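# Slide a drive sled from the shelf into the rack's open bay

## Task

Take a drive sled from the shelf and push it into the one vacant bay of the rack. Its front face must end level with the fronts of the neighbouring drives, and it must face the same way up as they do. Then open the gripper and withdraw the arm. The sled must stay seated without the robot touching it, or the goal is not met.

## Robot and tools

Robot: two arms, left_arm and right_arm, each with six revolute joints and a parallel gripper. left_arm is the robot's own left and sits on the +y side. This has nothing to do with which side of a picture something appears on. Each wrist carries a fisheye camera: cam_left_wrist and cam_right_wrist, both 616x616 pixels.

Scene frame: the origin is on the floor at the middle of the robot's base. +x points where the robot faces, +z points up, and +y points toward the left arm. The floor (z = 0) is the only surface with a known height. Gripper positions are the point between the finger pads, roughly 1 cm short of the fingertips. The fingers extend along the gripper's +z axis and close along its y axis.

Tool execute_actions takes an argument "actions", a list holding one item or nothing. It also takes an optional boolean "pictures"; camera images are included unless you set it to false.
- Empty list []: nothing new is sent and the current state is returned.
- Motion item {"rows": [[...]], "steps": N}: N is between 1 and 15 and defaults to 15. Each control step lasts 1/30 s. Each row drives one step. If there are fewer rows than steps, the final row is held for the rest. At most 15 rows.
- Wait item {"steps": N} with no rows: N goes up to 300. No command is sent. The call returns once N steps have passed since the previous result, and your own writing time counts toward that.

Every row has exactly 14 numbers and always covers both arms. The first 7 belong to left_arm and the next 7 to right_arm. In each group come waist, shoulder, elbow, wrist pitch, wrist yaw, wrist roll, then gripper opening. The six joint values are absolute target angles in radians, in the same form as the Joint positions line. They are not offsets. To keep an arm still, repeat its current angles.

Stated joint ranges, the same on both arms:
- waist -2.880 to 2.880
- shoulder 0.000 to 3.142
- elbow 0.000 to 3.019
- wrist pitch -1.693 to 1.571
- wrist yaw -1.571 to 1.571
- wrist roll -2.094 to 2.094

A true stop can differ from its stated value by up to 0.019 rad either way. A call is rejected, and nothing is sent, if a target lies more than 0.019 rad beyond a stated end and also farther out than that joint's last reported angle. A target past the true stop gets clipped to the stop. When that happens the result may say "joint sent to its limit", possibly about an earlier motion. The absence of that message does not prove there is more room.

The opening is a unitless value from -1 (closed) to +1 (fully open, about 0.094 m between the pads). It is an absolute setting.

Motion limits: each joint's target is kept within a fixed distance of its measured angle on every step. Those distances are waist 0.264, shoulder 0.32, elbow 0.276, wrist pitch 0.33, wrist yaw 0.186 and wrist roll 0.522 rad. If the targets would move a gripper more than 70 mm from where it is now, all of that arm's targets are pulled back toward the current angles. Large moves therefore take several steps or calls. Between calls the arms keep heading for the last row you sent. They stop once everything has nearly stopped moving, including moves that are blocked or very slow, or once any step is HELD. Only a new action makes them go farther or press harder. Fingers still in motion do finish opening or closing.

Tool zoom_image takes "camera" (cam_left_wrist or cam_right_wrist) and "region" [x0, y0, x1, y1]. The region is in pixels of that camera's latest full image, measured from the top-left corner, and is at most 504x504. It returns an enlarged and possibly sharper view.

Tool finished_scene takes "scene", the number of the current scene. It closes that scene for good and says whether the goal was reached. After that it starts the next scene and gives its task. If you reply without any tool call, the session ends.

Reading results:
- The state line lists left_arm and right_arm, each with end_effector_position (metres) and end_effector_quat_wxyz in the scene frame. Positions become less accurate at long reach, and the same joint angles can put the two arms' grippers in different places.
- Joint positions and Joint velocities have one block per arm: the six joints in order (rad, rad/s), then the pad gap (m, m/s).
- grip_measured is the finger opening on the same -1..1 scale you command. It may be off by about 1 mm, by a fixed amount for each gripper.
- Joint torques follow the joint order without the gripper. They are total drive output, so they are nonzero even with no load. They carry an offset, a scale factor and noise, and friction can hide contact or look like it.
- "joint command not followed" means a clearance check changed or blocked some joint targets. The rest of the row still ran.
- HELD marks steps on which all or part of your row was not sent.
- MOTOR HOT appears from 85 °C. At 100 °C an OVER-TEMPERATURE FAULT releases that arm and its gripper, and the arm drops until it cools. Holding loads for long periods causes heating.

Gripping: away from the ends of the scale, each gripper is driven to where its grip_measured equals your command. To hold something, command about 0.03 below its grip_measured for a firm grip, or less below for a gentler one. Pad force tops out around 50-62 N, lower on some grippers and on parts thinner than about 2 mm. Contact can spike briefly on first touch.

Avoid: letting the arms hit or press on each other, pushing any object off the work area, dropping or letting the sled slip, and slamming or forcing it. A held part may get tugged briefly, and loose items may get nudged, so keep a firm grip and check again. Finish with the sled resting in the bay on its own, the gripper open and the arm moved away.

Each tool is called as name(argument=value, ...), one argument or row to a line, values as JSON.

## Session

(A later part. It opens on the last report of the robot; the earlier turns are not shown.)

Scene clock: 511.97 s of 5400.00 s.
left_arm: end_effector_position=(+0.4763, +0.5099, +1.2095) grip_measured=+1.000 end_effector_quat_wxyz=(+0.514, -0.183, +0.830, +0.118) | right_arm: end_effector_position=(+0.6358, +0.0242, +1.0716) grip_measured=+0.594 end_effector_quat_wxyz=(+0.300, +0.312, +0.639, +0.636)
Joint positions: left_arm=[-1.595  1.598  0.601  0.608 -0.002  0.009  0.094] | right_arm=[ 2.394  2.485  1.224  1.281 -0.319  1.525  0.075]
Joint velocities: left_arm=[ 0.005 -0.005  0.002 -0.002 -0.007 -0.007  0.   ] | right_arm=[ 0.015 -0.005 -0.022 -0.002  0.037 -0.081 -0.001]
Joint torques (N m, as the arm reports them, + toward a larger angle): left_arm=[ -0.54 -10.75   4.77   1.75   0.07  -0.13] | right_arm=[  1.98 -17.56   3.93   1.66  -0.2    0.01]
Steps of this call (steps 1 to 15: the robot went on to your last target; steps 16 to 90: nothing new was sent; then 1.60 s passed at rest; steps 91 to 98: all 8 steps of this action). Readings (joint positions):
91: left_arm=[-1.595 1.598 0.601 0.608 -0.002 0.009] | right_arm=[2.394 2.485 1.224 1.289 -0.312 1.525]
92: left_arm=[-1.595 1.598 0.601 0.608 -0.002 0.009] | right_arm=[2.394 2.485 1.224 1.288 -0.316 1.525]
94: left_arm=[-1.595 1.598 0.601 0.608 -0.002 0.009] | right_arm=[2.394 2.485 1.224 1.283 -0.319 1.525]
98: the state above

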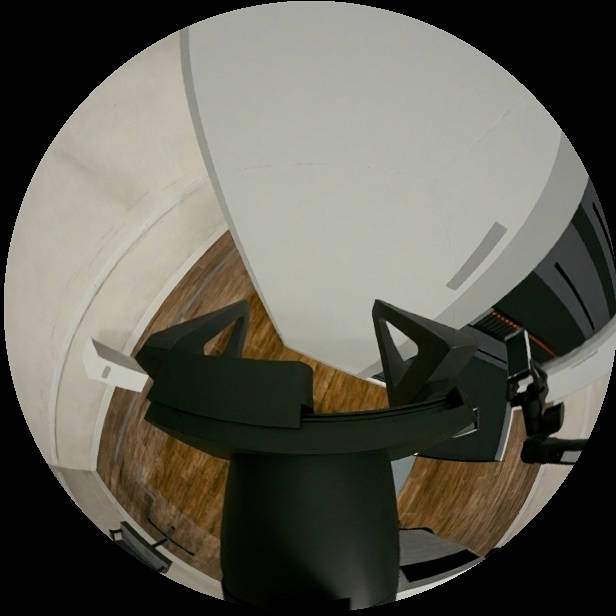

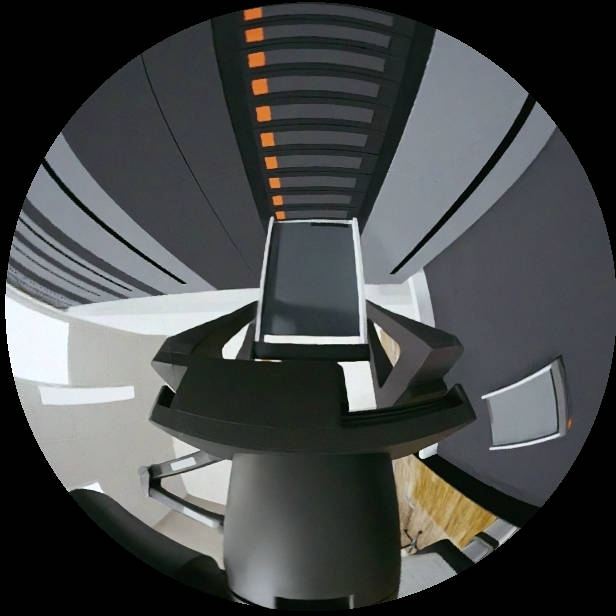

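Well aligned; pushing with the elbow only.

execute_actions(
  actions=[
    {"rows":[[-1.6,1.6,0.6,0.6,0,0,1,2.394,2.485,1.245,1.281,-0.319,1.525,0.56],[-1.6,1.6,0.6,0.6,0,0,1,2.394,2.485,1.255,1.281,-0.319,1.525,0.56],[-1.6,1.6,0.6,0.6,0,0,1,2.394,2.485,1.265,1.281,-0.319,1.525,0.56],[-1.6,1.6,0.6,0.6,0,0,1,2.394,2.49,1.272,1.281,-0.319,1.525,0.56],[-1.6,1.6,0.6,0.6,0,0,1,2.394,2.495,1.28,1.281,-0.319,1.525,0.56]],"steps":15},
  ],
)

zoom_image(
  camera="cam_right_wrist",
  region=[250,160,380,250],
)

Scene clock: 518.33 s of 5400.00 s.
left_arm: end_effector_position=(+0.4763, +0.5099, +1.2095) grip_measured=+1.000 end_effector_quat_wxyz=(+0.514, -0.183, +0.830, +0.118) | right_arm: end_effector_position=(+0.6396, +0.0259, +1.0751) grip_measured=+0.594 end_effector_quat_wxyz=(+0.301, +0.308, +0.637, +0.639)
Joint positions: left_arm=[-1.595  1.598  0.601  0.608 -0.002  0.009  0.094] | right_arm=[ 2.394  2.486  1.236  1.28  -0.322  1.525  0.075]
Joint velocities: left_arm=[ 0.005  0.005 -0.007  0.002  0.022  0.081  0.   ] | right_arm=[-0.005 -0.015  0.007  0.002 -0.037 -0.022  0.001]
Joint torques (N m, as the arm reports them, + toward a larger angle): left_arm=[ -0.61 -10.83   4.79   1.74   0.07  -0.14] | right_arm=[  1.88 -16.96   7.64   1.83   0.04  -0.08]
Steps of this call (steps 1 to 15: the robot went on to your last target; steps 16 to 90: nothing new was sent; then 2.87 s passed at rest; steps 91 to 105: all 15 steps of this action). Readings (joint positions):
91: left_arm=[-1.595 1.598 0.601 0.608 -0.002 0.009] | right_arm=[2.394 2.485 1.224 1.281 -0.319 1.525]
92: left_arm=[-1.595 1.598 0.601 0.608 -0.002 0.009] | right_arm=[2.394 2.485 1.224 1.281 -0.319 1.525]
94: left_arm=[-1.595 1.598 0.601 0.608 -0.002 0.009] | right_arm=[2.394 2.485 1.226 1.281 -0.319 1.525]
98: left_arm=[-1.595 1.598 0.601 0.608 -0.002 0.009] | right_arm=[2.394 2.486 1.236 1.280 -0.321 1.525]
105: the state above

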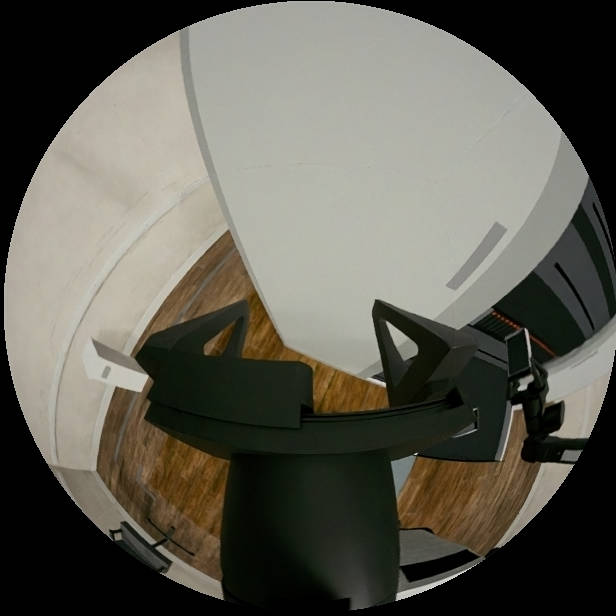

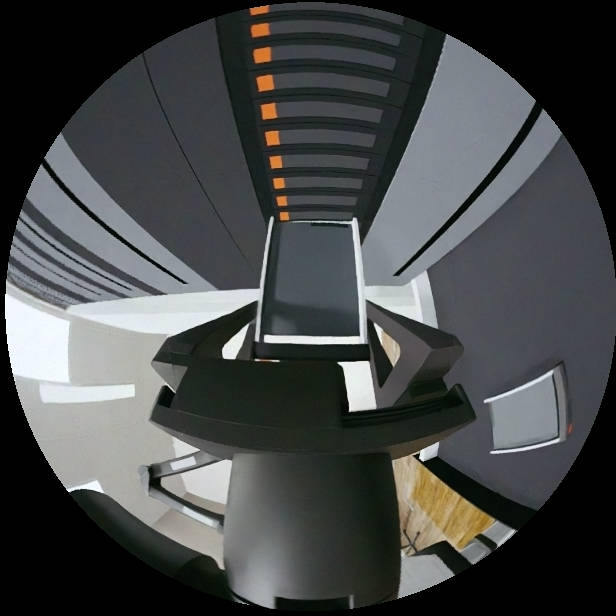

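Region (250, 160, 380, 250) of cam_right_wrist's 616x616 image, scaled by 3.877, with more detail than that image has; it fills the top 349 rows of this view, and the rest is white.

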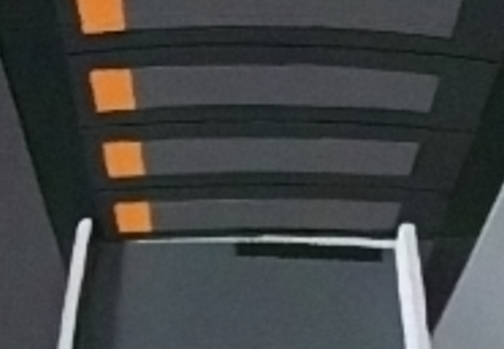

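execute_actions(
  actions=[
    {"rows":[[-1.6,1.6,0.6,0.6,0,0,1,2.394,2.49,1.262,1.27,-0.322,1.525,0.56],[-1.6,1.6,0.6,0.6,0,0,1,2.394,2.495,1.262,1.262,-0.322,1.525,0.56],[-1.6,1.6,0.6,0.6,0,0,1,2.394,2.5,1.265,1.256,-0.322,1.525,0.56],[-1.6,1.6,0.6,0.6,0,0,1,2.394,2.5,1.275,1.252,-0.322,1.525,0.56]],"steps":15},
  ],
)

zoom_image(
  camera="cam_right_wrist",
  region=[250,160,380,250],
)

Scene clock: 526.57 s of 5400.00 s.
left_arm: end_effector_position=(+0.4763, +0.5099, +1.2095) grip_measured=+1.000 end_effector_quat_wxyz=(+0.514, -0.183, +0.830, +0.118) | right_arm: end_effector_position=(+0.6391, +0.0264, +1.0700) grip_measured=+0.594 end_effector_quat_wxyz=(+0.295, +0.312, +0.642, +0.635)
Joint positions: left_arm=[-1.595  1.598  0.601  0.608 -0.002  0.009  0.094] | right_arm=[ 2.394  2.486  1.236  1.26  -0.324  1.525  0.075]
Joint velocities: left_arm=[-0.005  0.005 -0.007  0.007 -0.007 -0.007  0.   ] | right_arm=[-0.005 -0.015  0.007 -0.002  0.037 -0.066 -0.   ]
Joint torques (N m, as the arm reports them, + toward a larger angle): left_arm=[ -0.57 -10.77   4.77   1.74   0.06  -0.14] | right_arm=[  1.85 -16.57   7.19   1.49  -0.01  -0.07]
Steps of this call (steps 1 to 15: the robot went on to your last target; steps 16 to 90: nothing new was sent; then 4.73 s passed at rest; steps 91 to 105: all 15 steps of this action). Readings (joint positions):
91: left_arm=[-1.595 1.598 0.601 0.608 -0.002 0.009] | right_arm=[2.394 2.486 1.236 1.280 -0.322 1.525]
92: left_arm=[-1.595 1.598 0.601 0.608 -0.002 0.009] | right_arm=[2.394 2.486 1.236 1.278 -0.323 1.525]
94: left_arm=[-1.595 1.598 0.601 0.608 -0.002 0.009] | right_arm=[2.394 2.486 1.236 1.270 -0.324 1.525]
98: left_arm=[-1.595 1.598 0.601 0.608 -0.002 0.009] | right_arm=[2.394 2.486 1.236 1.260 -0.324 1.525]
105: the state above

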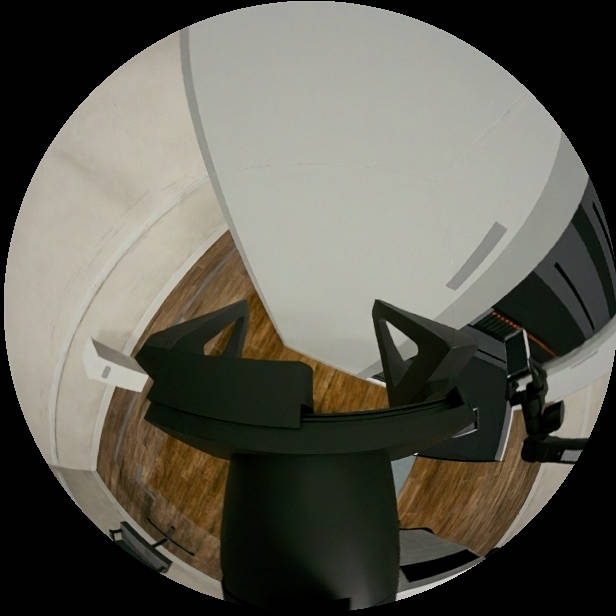

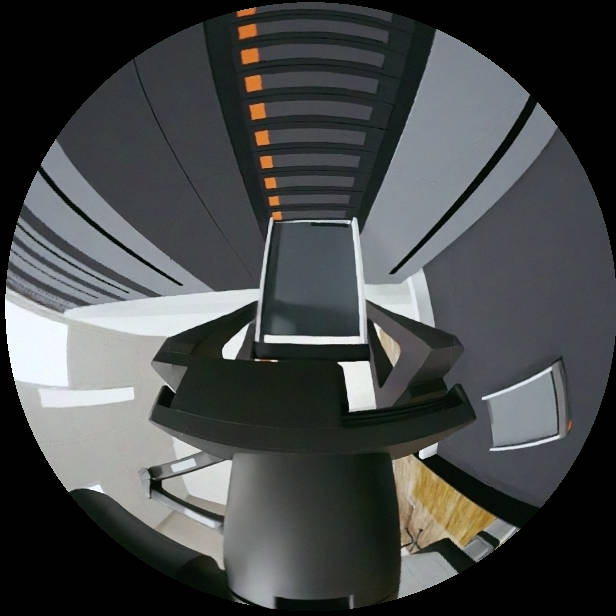

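Region (250, 160, 380, 250) of cam_right_wrist's 616x616 image, scaled by 3.877, with more detail than that image has; it fills the top 349 rows of this view, and the rest is white.

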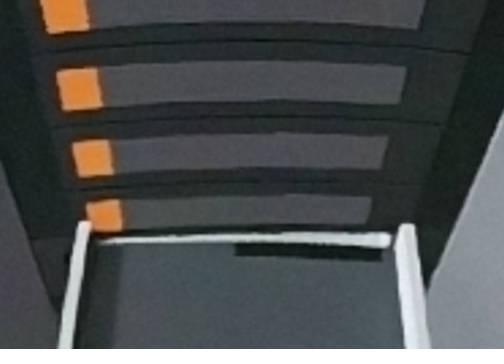

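execute_actions(
  actions=[
    {"rows":[[-1.6,1.6,0.6,0.6,0,0,1,2.394,2.486,1.225,1.275,-0.318,1.525,0.56],[-1.6,1.6,0.6,0.6,0,0,1,2.394,2.486,1.225,1.288,-0.31,1.525,0.56],[-1.6,1.6,0.6,0.6,0,0,1,2.394,2.486,1.225,1.292,-0.306,1.525,0.56],[-1.6,1.6,0.6,0.6,0,0,1,2.394,2.486,1.225,1.292,-0.306,1.525,0.56],[-1.6,1.6,0.6,0.6,0,0,1,2.394,2.486,1.225,1.292,-0.306,1.525,0.56],[-1.6,1.6,0.6,0.6,0,0,1,2.394,2.486,1.225,1.292,-0.306,1.525,0.56],[-1.6,1.6,0.6,0.6,0,0,1,2.394,2.486,1.25,1.292,-0.306,1.525,0.56],[-1.6,1.6,0.6,0.6,0,0,1,2.394,2.49,1.265,1.292,-0.306,1.525,0.56],[-1.6,1.6,0.6,0.6,0,0,1,2.394,2.495,1.275,1.292,-0.306,1.525,0.56],[-1.6,1.6,0.6,0.6,0,0,1,2.394,2.5,1.285,1.292,-0.306,1.525,0.56]],"steps":15},
  ],
)

zoom_image(
  camera="cam_right_wrist",
  region=[250,160,380,250],
)

Scene clock: 542.20 s of 5400.00 s.
left_arm: end_effector_position=(+0.4763, +0.5099, +1.2095) grip_measured=+1.000 end_effector_quat_wxyz=(+0.514, -0.183, +0.830, +0.118) | right_arm: end_effector_position=(+0.6395, +0.0240, +1.0700) grip_measured=+0.594 end_effector_quat_wxyz=(+0.302, +0.315, +0.638, +0.634)
Joint positions: left_arm=[-1.595  1.598  0.601  0.608 -0.002  0.009  0.094] | right_arm=[ 2.394  2.49   1.235  1.274 -0.309  1.525  0.075]
Joint velocities: left_arm=[-0.015  0.005 -0.007  0.002 -0.007  0.007  0.   ] | right_arm=[-0.005  0.005 -0.012 -0.017 -0.037 -0.007  0.001]
Joint torques (N m, as the arm reports them, + toward a larger angle): left_arm=[ -0.59 -10.8    4.77   1.74   0.06  -0.13] | right_arm=[  2.03 -16.73   8.04   2.46   0.06  -0.07]
Steps of this call (steps 1 to 15: the robot went on to your last target; steps 16 to 90: nothing new was sent; then 12.13 s passed at rest; steps 91 to 105: all 15 steps of this action). Readings (joint positions):
91: left_arm=[-1.595 1.598 0.601 0.608 -0.002 0.009] | right_arm=[2.394 2.486 1.236 1.260 -0.324 1.525]
92: left_arm=[-1.595 1.598 0.601 0.608 -0.002 0.009] | right_arm=[2.394 2.486 1.234 1.262 -0.320 1.525]
94: left_arm=[-1.595 1.598 0.601 0.608 -0.002 0.009] | right_arm=[2.394 2.486 1.231 1.266 -0.311 1.525]
98: left_arm=[-1.595 1.598 0.601 0.608 -0.002 0.009] | right_arm=[2.394 2.486 1.231 1.269 -0.309 1.525]
105: the state above

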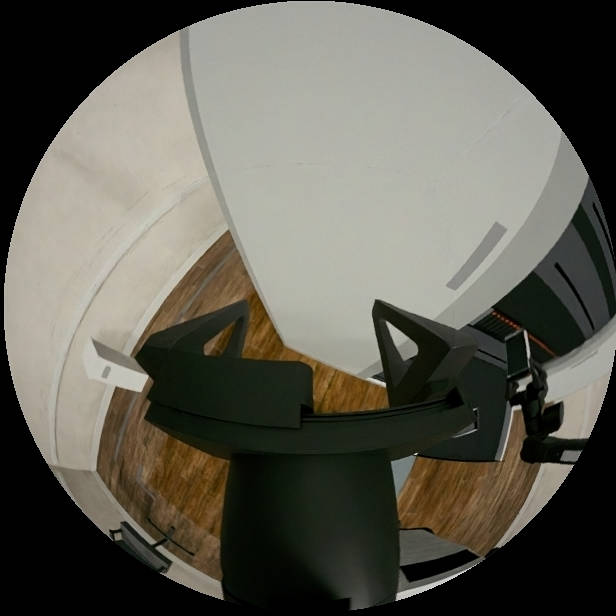

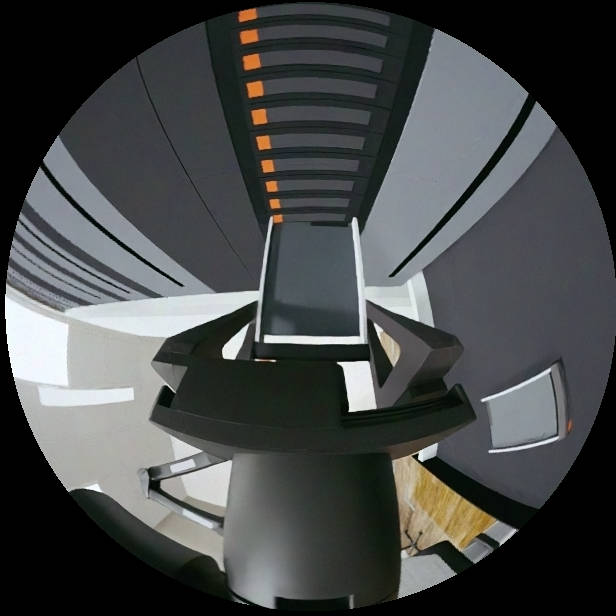

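Region (250, 160, 380, 250) of cam_right_wrist's 616x616 image, scaled by 3.877, with more detail than that image has; it fills the top 349 rows of this view, and the rest is white.

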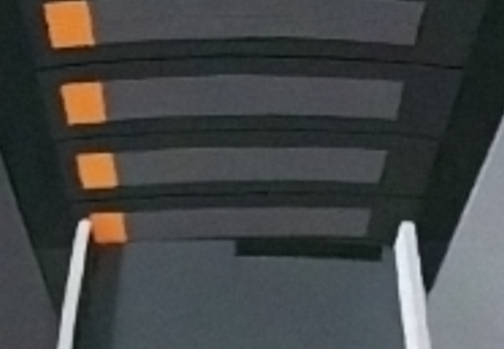

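execute_actions(
  actions=[
    {"rows":[[-1.6,1.6,0.6,0.6,0,0,1,2.394,2.486,1.262,1.295,-0.312,1.525,0.56],[-1.6,1.6,0.6,0.6,0,0,1,2.394,2.486,1.262,1.3,-0.316,1.525,0.56],[-1.6,1.6,0.6,0.6,0,0,1,2.394,2.486,1.262,1.304,-0.319,1.525,0.56],[-1.6,1.6,0.6,0.6,0,0,1,2.394,2.486,1.27,1.308,-0.322,1.525,0.56],[-1.6,1.6,0.6,0.6,0,0,1,2.394,2.486,1.278,1.308,-0.324,1.525,0.56]],"steps":15},
  ],
)

zoom_image(
  camera="cam_right_wrist",
  region=[250,160,380,250],
)

Scene clock: 549.13 s of 5400.00 s.
left_arm: end_effector_position=(+0.4763, +0.5099, +1.2095) grip_measured=+1.000 end_effector_quat_wxyz=(+0.514, -0.183, +0.830, +0.118) | right_arm: end_effector_position=(+0.6394, +0.0260, +1.0739) grip_measured=+0.594 end_effector_quat_wxyz=(+0.302, +0.307, +0.636, +0.640)
Joint positions: left_arm=[-1.595  1.598  0.601  0.608 -0.002  0.009  0.094] | right_arm=[ 2.394  2.49   1.238  1.285 -0.322  1.525  0.075]
Joint velocities: left_arm=[-0.024 -0.015 -0.017 -0.002  0.007  0.037  0.   ] | right_arm=[-0.005 -0.005 -0.012 -0.017 -0.037 -0.037  0.001]
Joint torques (N m, as the arm reports them, + toward a larger angle): left_arm=[ -0.62 -10.77   4.77   1.73   0.06  -0.14] | right_arm=[  1.3  -17.97   7.25   2.81  -0.15  -0.08]
Steps of this call (steps 1 to 15: the robot went on to your last target; steps 16 to 90: nothing new was sent; then 3.43 s passed at rest; steps 91 to 105: all 15 steps of this action). Readings (joint positions):
91: left_arm=[-1.595 1.598 0.601 0.608 -0.002 0.009] | right_arm=[2.394 2.490 1.235 1.274 -0.310 1.525]
92: left_arm=[-1.595 1.598 0.601 0.608 -0.002 0.009] | right_arm=[2.394 2.490 1.235 1.275 -0.312 1.525]
94: left_arm=[-1.595 1.598 0.601 0.608 -0.002 0.009] | right_arm=[2.394 2.490 1.235 1.279 -0.317 1.525]
98: left_arm=[-1.595 1.598 0.601 0.608 -0.002 0.009] | right_arm=[2.394 2.490 1.238 1.285 -0.322 1.525]
105: the state above

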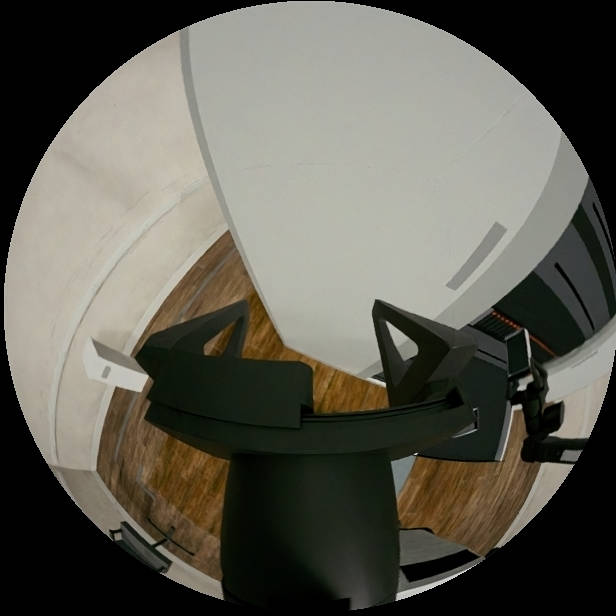

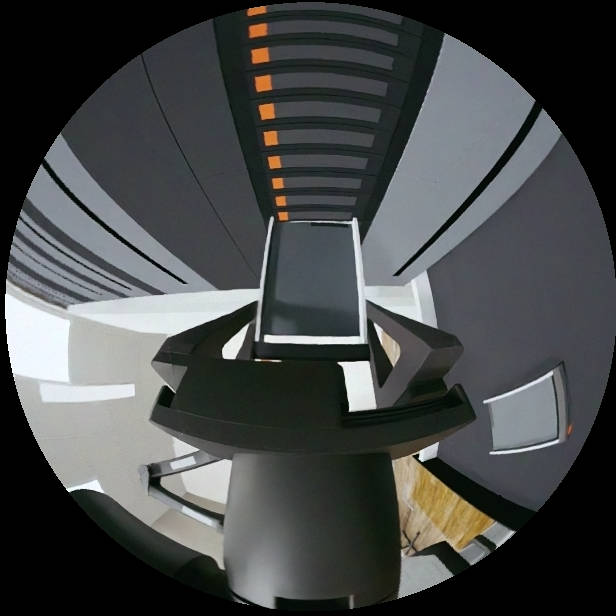

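Region (250, 160, 380, 250) of cam_right_wrist's 616x616 image, scaled by 3.877, with more detail than that image has; it fills the top 349 rows of this view, and the rest is white.

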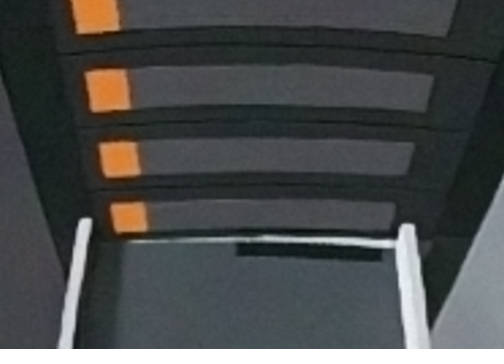

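execute_actions(
  actions=[
    {"rows":[[-1.6,1.6,0.6,0.6,0,0,1,2.394,2.49,1.265,1.29,-0.322,1.525,0.56],[-1.6,1.6,0.6,0.6,0,0,1,2.394,2.49,1.265,1.28,-0.322,1.525,0.56],[-1.6,1.6,0.6,0.6,0,0,1,2.394,2.49,1.265,1.275,-0.322,1.525,0.56],[-1.6,1.6,0.6,0.6,0,0,1,2.394,2.49,1.265,1.275,-0.322,1.525,0.56],[-1.6,1.6,0.6,0.6,0,0,1,2.394,2.49,1.265,1.275,-0.322,1.525,0.56],[-1.6,1.6,0.6,0.6,0,0,1,2.394,2.49,1.265,1.275,-0.322,1.525,0.56],[-1.6,1.6,0.6,0.6,0,0,1,2.394,2.49,1.28,1.275,-0.322,1.525,0.56],[-1.6,1.6,0.6,0.6,0,0,1,2.394,2.495,1.29,1.273,-0.322,1.525,0.56],[-1.6,1.6,0.6,0.6,0,0,1,2.394,2.5,1.3,1.271,-0.322,1.525,0.56],[-1.6,1.6,0.6,0.6,0,0,1,2.394,2.5,1.31,1.27,-0.322,1.525,0.56]],"steps":15},
  ],
)

zoom_image(
  camera="cam_right_wrist",
  region=[250,160,380,250],
)

Scene clock: 559.13 s of 5400.00 s.
left_arm: end_effector_position=(+0.4763, +0.5099, +1.2095) grip_measured=+1.000 end_effector_quat_wxyz=(+0.514, -0.183, +0.830, +0.118) | right_arm: end_effector_position=(+0.6404, +0.0270, +1.0733) grip_measured=+0.594 end_effector_quat_wxyz=(+0.301, +0.306, +0.638, +0.640)
Joint positions: left_arm=[-1.595  1.598  0.601  0.608 -0.002  0.009  0.094] | right_arm=[ 2.394  2.492  1.243  1.28  -0.326  1.523  0.075]
Joint velocities: left_arm=[-0.024 -0.015  0.012  0.007  0.051 -0.037  0.   ] | right_arm=[-0.015  0.005 -0.007 -0.007  0.007 -0.007  0.   ]
Joint torques (N m, as the arm reports them, + toward a larger angle): left_arm=[ -0.51 -10.84   4.76   1.72   0.06  -0.14] | right_arm=[  1.95 -17.07   9.6    1.48   0.09  -0.05]
Steps of this call (steps 1 to 15: the robot went on to your last target; steps 16 to 90: nothing new was sent; then 6.50 s passed at rest; steps 91 to 105: all 15 steps of this action). Readings (joint positions):
91: left_arm=[-1.595 1.598 0.601 0.608 -0.002 0.009] | right_arm=[2.394 2.490 1.238 1.285 -0.322 1.525]
92: left_arm=[-1.595 1.598 0.601 0.608 -0.002 0.009] | right_arm=[2.394 2.490 1.238 1.285 -0.322 1.525]
94: left_arm=[-1.595 1.598 0.601 0.608 -0.002 0.009] | right_arm=[2.394 2.490 1.238 1.283 -0.322 1.525]
98: left_arm=[-1.595 1.598 0.601 0.608 -0.002 0.009] | right_arm=[2.394 2.490 1.239 1.281 -0.323 1.525]
105: the state above

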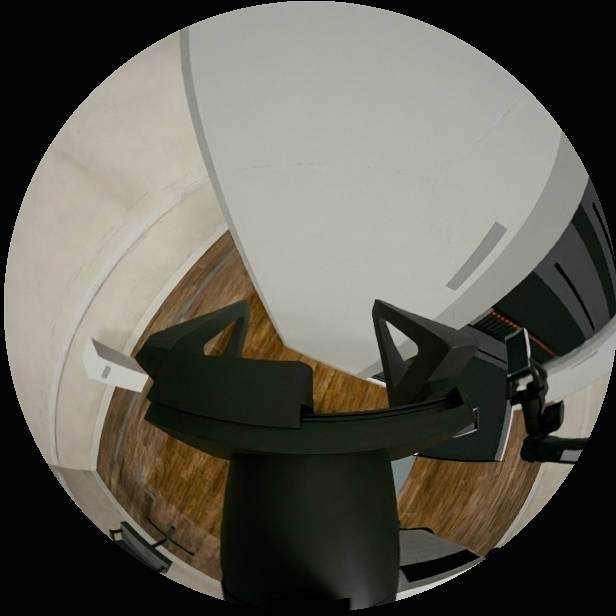

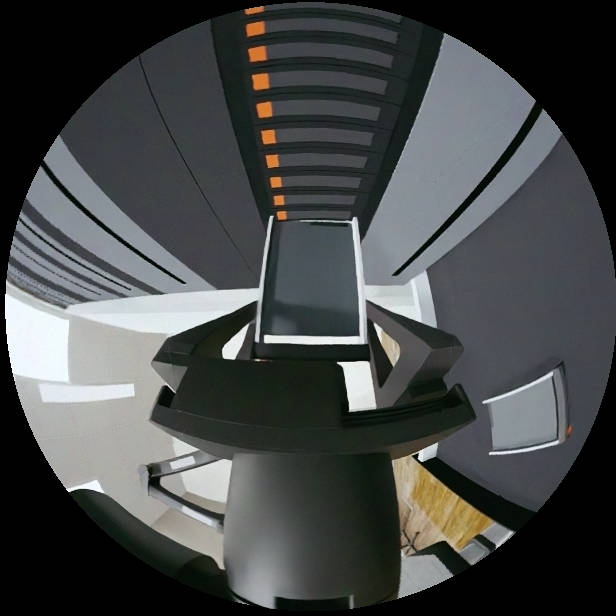

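Region (250, 160, 380, 250) of cam_right_wrist's 616x616 image, scaled by 3.877, with more detail than that image has; it fills the top 349 rows of this view, and the rest is white.

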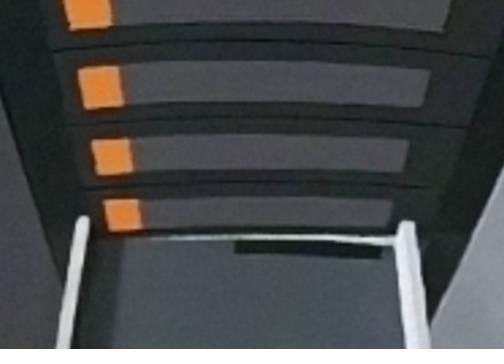

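execute_actions(
  actions=[
    {"rows":[[-1.6,1.6,0.6,0.6,0,0,1,2.394,2.49,1.25,1.275,-0.322,1.525,0.56],[-1.6,1.6,0.6,0.6,0,0,1,2.394,2.49,1.225,1.27,-0.318,1.525,0.56],[-1.6,1.6,0.6,0.6,0,0,1,2.394,2.49,1.222,1.265,-0.312,1.525,0.56],[-1.6,1.6,0.6,0.6,0,0,1,2.394,2.49,1.222,1.265,-0.312,1.525,0.56],[-1.6,1.6,0.6,0.6,0,0,1,2.394,2.49,1.222,1.265,-0.312,1.525,0.56],[-1.6,1.6,0.6,0.6,0,0,1,2.394,2.49,1.222,1.265,-0.312,1.525,0.56],[-1.6,1.6,0.6,0.6,0,0,1,2.394,2.49,1.222,1.265,-0.312,1.525,0.56],[-1.6,1.6,0.6,0.6,0,0,1,2.394,2.49,1.25,1.265,-0.312,1.525,0.56],[-1.6,1.6,0.6,0.6,0,0,1,2.394,2.49,1.262,1.265,-0.312,1.525,0.56],[-1.6,1.6,0.6,0.6,0,0,1,2.394,2.49,1.272,1.265,-0.312,1.525,0.56],[-1.6,1.6,0.6,0.6,0,0,1,2.394,2.49,1.28,1.265,-0.312,1.525,0.56]],"steps":15},
  ],
)

zoom_image(
  camera="cam_right_wrist",
  region=[250,160,380,250],
)

Scene clock: 575.13 s of 5400.00 s.
left_arm: end_effector_position=(+0.4763, +0.5099, +1.2095) grip_measured=+1.000 end_effector_quat_wxyz=(+0.514, -0.183, +0.830, +0.118) | right_arm: end_effector_position=(+0.6393, +0.0251, +1.0680) grip_measured=+0.594 end_effector_quat_wxyz=(+0.299, +0.314, +0.641, +0.633)
Joint positions: left_arm=[-1.595  1.598  0.601  0.608 -0.002  0.009  0.094] | right_arm=[ 2.394  2.492  1.237  1.266 -0.316  1.523  0.075]
Joint velocities: left_arm=[-0.015 -0.005 -0.007 -0.007 -0.037 -0.051  0.   ] | right_arm=[ 0.005 -0.015 -0.002 -0.012 -0.007 -0.081  0.001]
Joint torques (N m, as the arm reports them, + toward a larger angle): left_arm=[ -0.62 -10.84   4.79   1.74   0.07  -0.14] | right_arm=[  2.11 -17.48   7.54   1.89   0.07  -0.04]
Steps of this call (steps 1 to 15: the robot went on to your last target; steps 16 to 90: nothing new was sent; then 12.50 s passed at rest; steps 91 to 105: all 15 steps of this action). Readings (joint positions):
91: left_arm=[-1.595 1.598 0.601 0.608 -0.002 0.009] | right_arm=[2.394 2.492 1.242 1.280 -0.326 1.523]
92: left_arm=[-1.595 1.598 0.601 0.608 -0.002 0.009] | right_arm=[2.394 2.492 1.239 1.280 -0.325 1.523]
94: left_arm=[-1.595 1.598 0.601 0.608 -0.002 0.009] | right_arm=[2.394 2.492 1.234 1.274 -0.316 1.523]
98: left_arm=[-1.595 1.598 0.601 0.608 -0.002 0.009] | right_arm=[2.394 2.492 1.227 1.268 -0.315 1.523]
105: the state above

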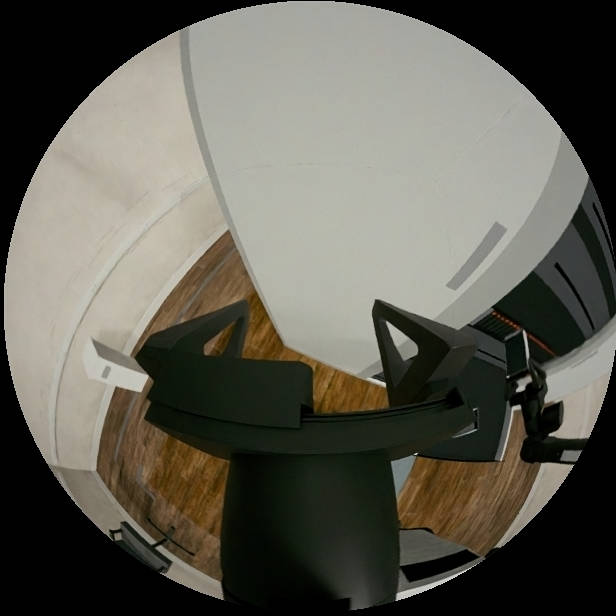

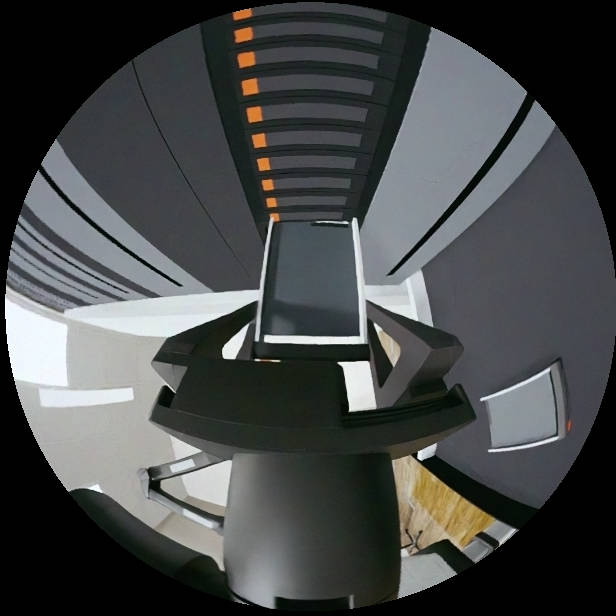

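Region (250, 160, 380, 250) of cam_right_wrist's 616x616 image, scaled by 3.877, with more detail than that image has; it fills the top 349 rows of this view, and the rest is white.

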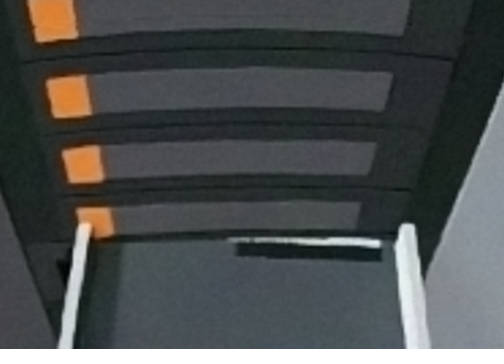

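execute_actions(
  actions=[
    {"rows":[[-1.6,1.6,0.6,0.6,0,0,1,2.394,2.495,1.225,1.28,-0.318,1.525,0.56],[-1.6,1.6,0.6,0.6,0,0,1,2.394,2.505,1.222,1.295,-0.322,1.525,0.56],[-1.6,1.6,0.6,0.6,0,0,1,2.394,2.515,1.222,1.305,-0.322,1.525,0.56]],"steps":12},
  ],
)

zoom_image(
  camera="cam_right_wrist",
  region=[250,160,380,250],
)

Scene clock: 582.27 s of 5400.00 s.
left_arm: end_effector_position=(+0.4763, +0.5099, +1.2095) grip_measured=+1.000 end_effector_quat_wxyz=(+0.514, -0.183, +0.830, +0.118) | right_arm: end_effector_position=(+0.6331, +0.0239, +1.0605) grip_measured=+0.594 end_effector_quat_wxyz=(+0.297, +0.314, +0.643, +0.633)
Joint positions: left_arm=[-1.595  1.598  0.601  0.608 -0.002  0.009  0.094] | right_arm=[ 2.394  2.504  1.228  1.282 -0.319  1.523  0.075]
Joint velocities: left_arm=[ 0.015 -0.015  0.002  0.012 -0.037 -0.066  0.   ] | right_arm=[-0.005  0.015 -0.012  0.002  0.037 -0.022 -0.   ]
Joint torques (N m, as the arm reports them, + toward a larger angle): left_arm=[ -0.53 -10.78   4.76   1.76   0.06  -0.13] | right_arm=[  2.   -16.41   3.09   2.79  -0.21  -0.05]
Steps of this call (steps 1 to 15: the robot went on to your last target; steps 16 to 90: nothing new was sent; then 3.73 s passed at rest; steps 91 to 102: all 12 steps of this action). Readings (joint positions):
91: left_arm=[-1.595 1.598 0.601 0.608 -0.002 0.009] | right_arm=[2.394 2.492 1.236 1.265 -0.316 1.523]
92: left_arm=[-1.595 1.598 0.601 0.608 -0.002 0.009] | right_arm=[2.394 2.492 1.235 1.267 -0.317 1.523]
94: left_arm=[-1.595 1.598 0.601 0.608 -0.002 0.009] | right_arm=[2.394 2.494 1.232 1.277 -0.319 1.523]
98: left_arm=[-1.595 1.598 0.601 0.608 -0.002 0.009] | right_arm=[2.394 2.500 1.229 1.282 -0.319 1.523]
102: the state above

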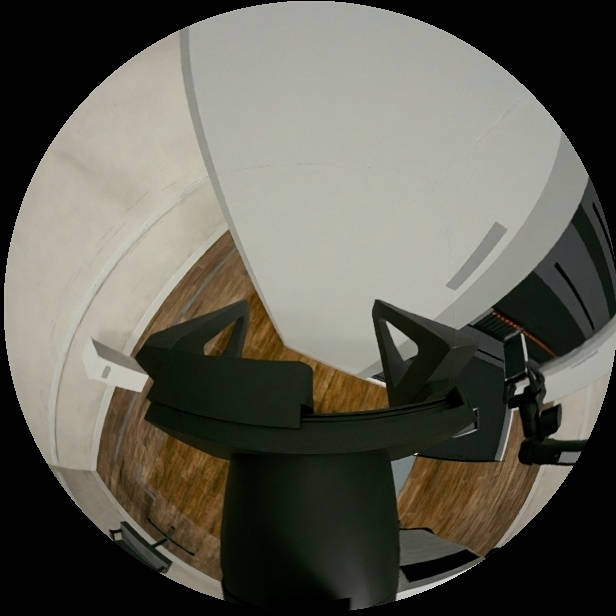

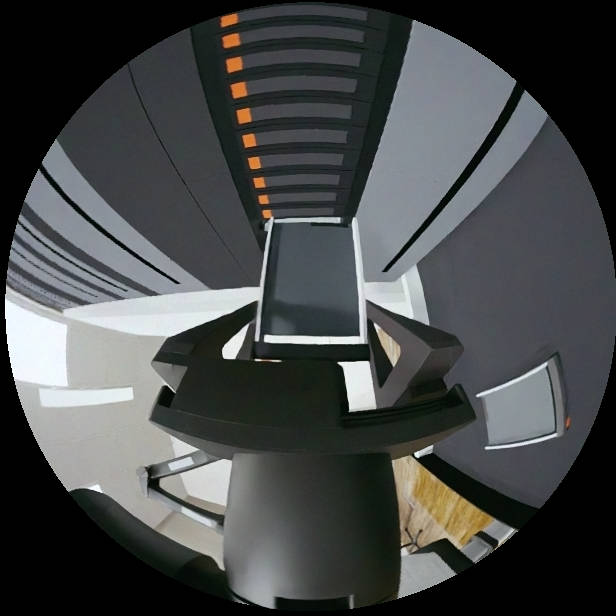

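Region (250, 160, 380, 250) of cam_right_wrist's 616x616 image, scaled by 3.877, with more detail than that image has; it fills the top 349 rows of this view, and the rest is white.

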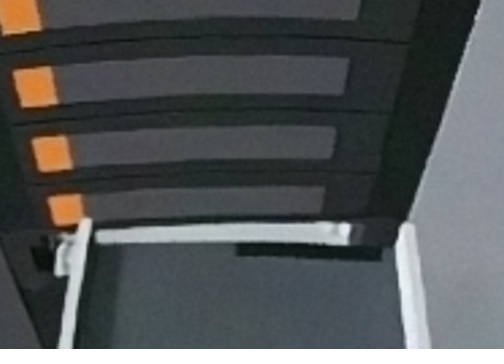

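execute_actions(
  actions=[
    {"rows":[[-1.6,1.6,0.6,0.6,0,0,1,2.394,2.495,1.228,1.29,-0.319,1.525,0.56],[-1.6,1.6,0.6,0.6,0,0,1,2.394,2.485,1.228,1.29,-0.319,1.525,0.56],[-1.6,1.6,0.6,0.6,0,0,1,2.394,2.478,1.228,1.29,-0.319,1.525,0.56]],"steps":12},
  ],
)

zoom_image(
  camera="cam_right_wrist",
  region=[250,160,380,250],
)

Scene clock: 592.37 s of 5400.00 s.
left_arm: end_effector_position=(+0.4763, +0.5099, +1.2095) grip_measured=+1.000 end_effector_quat_wxyz=(+0.514, -0.183, +0.830, +0.118) | right_arm: end_effector_position=(+0.6355, +0.0243, +1.0678) grip_measured=+0.594 end_effector_quat_wxyz=(+0.300, +0.311, +0.640, +0.635)
Joint positions: left_arm=[-1.595  1.598  0.601  0.608 -0.002  0.009  0.094] | right_arm=[ 2.394  2.493  1.228  1.282 -0.319  1.523  0.075]
Joint velocities: left_arm=[-0.005 -0.005  0.007  0.017  0.022  0.022  0.   ] | right_arm=[-0.015 -0.015 -0.002 -0.002  0.007 -0.007  0.001]
Joint torques (N m, as the arm reports them, + toward a larger angle): left_arm=[ -0.57 -10.75   4.75   1.73   0.06  -0.13] | right_arm=[  1.87 -19.21   3.87   2.15  -0.07  -0.04]
Steps of this call (steps 1 to 15: the robot went on to your last target; steps 16 to 90: nothing new was sent; then 6.70 s passed at rest; steps 91 to 102: all 12 steps of this action). Readings (joint positions):
91: left_arm=[-1.595 1.598 0.601 0.608 -0.002 0.009] | right_arm=[2.394 2.504 1.228 1.282 -0.319 1.523]
92: left_arm=[-1.595 1.598 0.601 0.608 -0.002 0.009] | right_arm=[2.394 2.504 1.228 1.282 -0.319 1.523]
94: left_arm=[-1.595 1.598 0.601 0.608 -0.002 0.009] | right_arm=[2.394 2.503 1.228 1.282 -0.319 1.523]
98: left_arm=[-1.595 1.598 0.601 0.608 -0.002 0.009] | right_arm=[2.394 2.497 1.228 1.282 -0.319 1.523]
102: the state above

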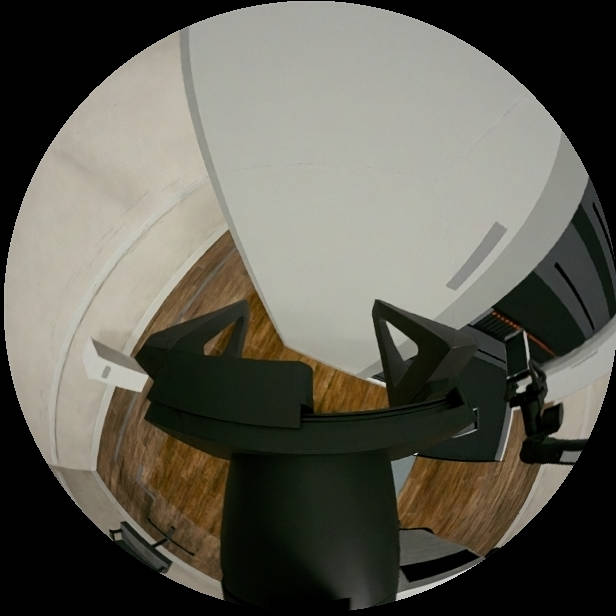

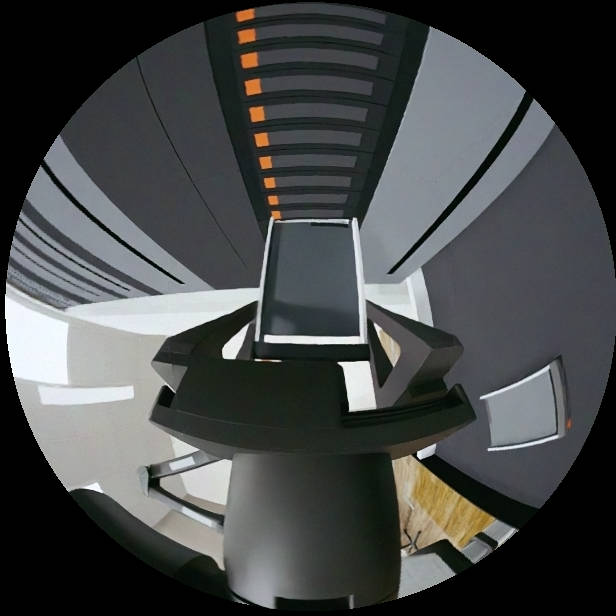

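Region (250, 160, 380, 250) of cam_right_wrist's 616x616 image, scaled by 3.877, with more detail than that image has; it fills the top 349 rows of this view, and the rest is white.

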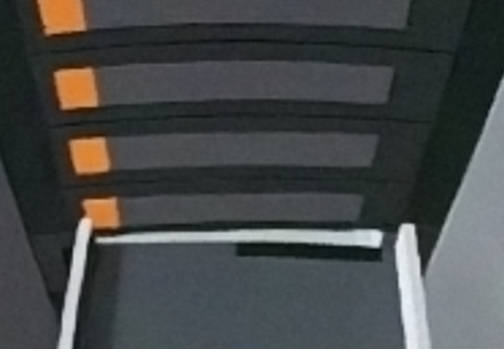

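execute_actions(
  actions=[
    {"rows":[[-1.6,1.6,0.6,0.6,0,0,1,2.394,2.475,1.25,1.29,-0.319,1.525,0.56],[-1.6,1.6,0.6,0.6,0,0,1,2.394,2.475,1.262,1.29,-0.319,1.525,0.56],[-1.6,1.6,0.6,0.6,0,0,1,2.394,2.475,1.272,1.29,-0.319,1.525,0.56],[-1.6,1.6,0.6,0.6,0,0,1,2.394,2.475,1.282,1.29,-0.319,1.525,0.56],[-1.6,1.6,0.6,0.6,0,0,1,2.394,2.475,1.29,1.29,-0.319,1.525,0.56]],"steps":15},
  ],
)

zoom_image(
  camera="cam_right_wrist",
  region=[250,160,380,250],
)

Scene clock: 600.13 s of 5400.00 s.
left_arm: end_effector_position=(+0.4763, +0.5099, +1.2095) grip_measured=+1.000 end_effector_quat_wxyz=(+0.514, -0.183, +0.830, +0.118) | right_arm: end_effector_position=(+0.6400, +0.0267, +1.0727) grip_measured=+0.594 end_effector_quat_wxyz=(+0.302, +0.307, +0.637, +0.639)
Joint positions: left_arm=[-1.595  1.598  0.601  0.608 -0.002  0.009  0.094] | right_arm=[ 2.394  2.493  1.242  1.282 -0.323  1.523  0.075]
Joint velocities: left_arm=[-0.024 -0.015 -0.002 -0.007 -0.007  0.022  0.   ] | right_arm=[-0.005 -0.005  0.027  0.002 -0.051 -0.007 -0.   ]
Joint torques (N m, as the arm reports them, + toward a larger angle): left_arm=[ -0.57 -10.85   4.78   1.72   0.07  -0.14] | right_arm=[  1.65 -19.36   7.99   2.19   0.09  -0.05]
Steps of this call (steps 1 to 15: the robot went on to your last target; steps 16 to 90: nothing new was sent; then 4.27 s passed at rest; steps 91 to 105: all 15 steps of this action). Readings (joint positions):
91: left_arm=[-1.595 1.598 0.601 0.608 -0.002 0.009] | right_arm=[2.394 2.493 1.228 1.282 -0.319 1.523]
92: left_arm=[-1.595 1.598 0.601 0.608 -0.002 0.009] | right_arm=[2.394 2.493 1.228 1.282 -0.319 1.523]
94: left_arm=[-1.595 1.598 0.601 0.608 -0.002 0.009] | right_arm=[2.394 2.493 1.231 1.282 -0.319 1.523]
98: left_arm=[-1.595 1.598 0.601 0.608 -0.002 0.009] | right_arm=[2.394 2.493 1.242 1.282 -0.323 1.523]
105: the state above

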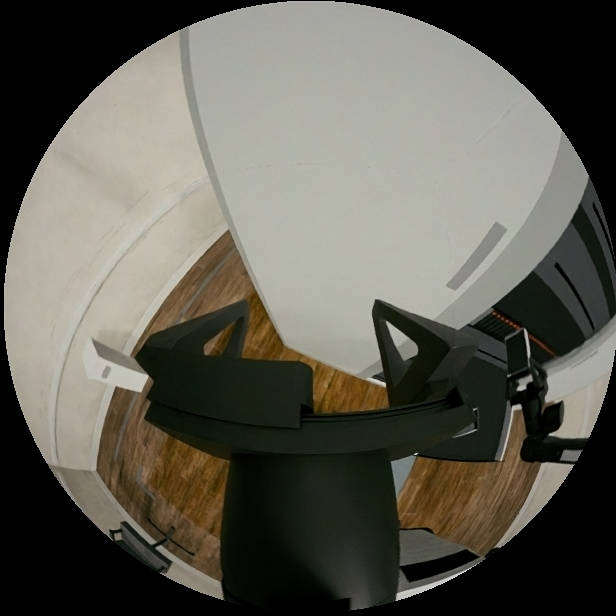

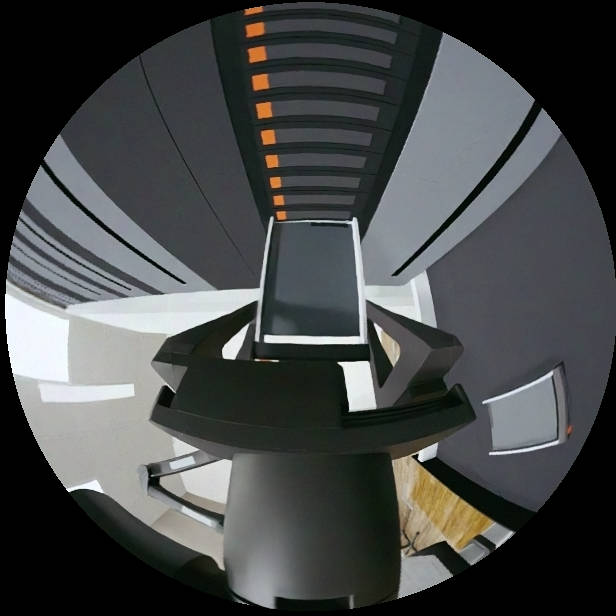

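Region (250, 160, 380, 250) of cam_right_wrist's 616x616 image, scaled by 3.877, with more detail than that image has; it fills the top 349 rows of this view, and the rest is white.

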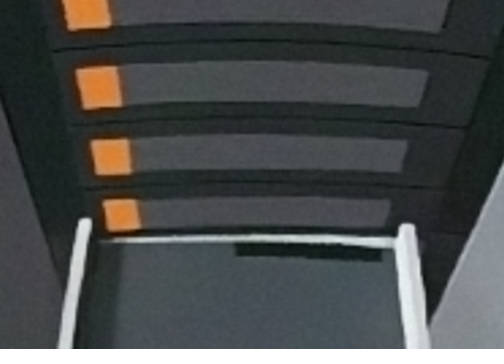

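execute_actions(
  actions=[
    {"rows":[[-1.6,1.6,0.6,0.6,0,0,1,2.4,2.478,1.28,1.285,-0.322,1.525,0.56],[-1.6,1.6,0.6,0.6,0,0,1,2.402,2.478,1.28,1.285,-0.322,1.525,0.56],[-1.6,1.6,0.6,0.6,0,0,1,2.404,2.478,1.28,1.285,-0.322,1.525,0.56],[-1.6,1.6,0.6,0.6,0,0,1,2.406,2.478,1.28,1.285,-0.322,1.525,0.56],[-1.6,1.6,0.6,0.6,0,0,1,2.408,2.478,1.28,1.285,-0.322,1.525,0.56],[-1.6,1.6,0.6,0.6,0,0,1,2.41,2.478,1.28,1.285,-0.322,1.525,0.56]],"steps":15},
  ],
)

zoom_image(
  camera="cam_right_wrist",
  region=[250,160,380,250],
)

Scene clock: 616.23 s of 5400.00 s.
left_arm: end_effector_position=(+0.4763, +0.5099, +1.2095) grip_measured=+1.000 end_effector_quat_wxyz=(+0.514, -0.183, +0.830, +0.118) | right_arm: end_effector_position=(+0.6394, +0.0303, +1.0739) grip_measured=+0.594 end_effector_quat_wxyz=(+0.301, +0.304, +0.637, +0.641)
Joint positions: left_arm=[-1.595  1.598  0.601  0.608 -0.002  0.009  0.094] | right_arm=[ 2.399  2.493  1.245  1.282 -0.323  1.523  0.075]
Joint velocities: left_arm=[-0.015 -0.015 -0.012 -0.002  0.11   0.022  0.   ] | right_arm=[-0.015  0.005 -0.007 -0.002 -0.007 -0.081  0.   ]
Joint torques (N m, as the arm reports them, + toward a larger angle): left_arm=[ -0.65 -10.84   4.79   1.75   0.06  -0.14] | right_arm=[  2.65 -18.96   6.92   1.9   -0.01  -0.05]
Steps of this call (steps 1 to 15: the robot went on to your last target; steps 16 to 90: nothing new was sent; then 12.60 s passed at rest; steps 91 to 105: all 15 steps of this action). Readings (joint positions):
91: left_arm=[-1.595 1.598 0.601 0.608 -0.002 0.009] | right_arm=[2.394 2.493 1.242 1.282 -0.323 1.523]
92: left_arm=[-1.595 1.598 0.601 0.608 -0.002 0.009] | right_arm=[2.395 2.493 1.242 1.282 -0.323 1.523]
94: left_arm=[-1.595 1.598 0.601 0.608 -0.002 0.009] | right_arm=[2.395 2.493 1.242 1.282 -0.323 1.523]
98: left_arm=[-1.595 1.598 0.601 0.608 -0.002 0.009] | right_arm=[2.397 2.493 1.242 1.282 -0.323 1.523]
105: the state above

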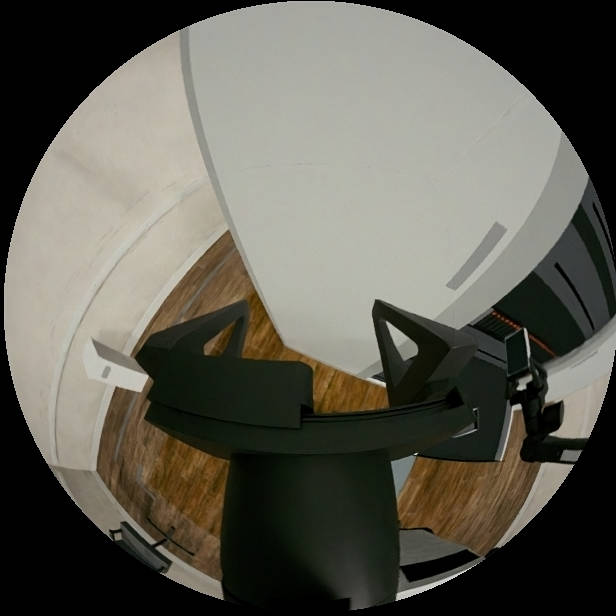

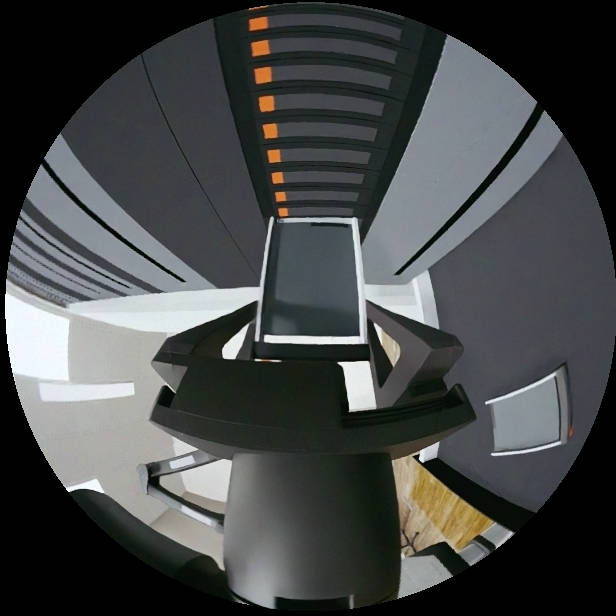

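Region (250, 160, 380, 250) of cam_right_wrist's 616x616 image, scaled by 3.877, with more detail than that image has; it fills the top 349 rows of this view, and the rest is white.

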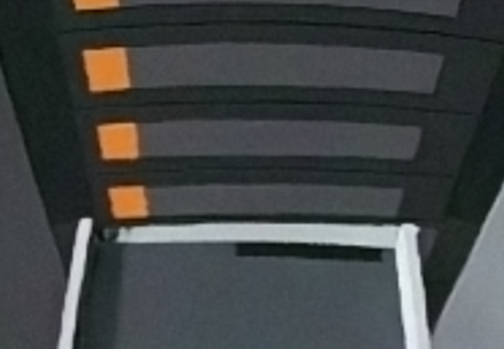

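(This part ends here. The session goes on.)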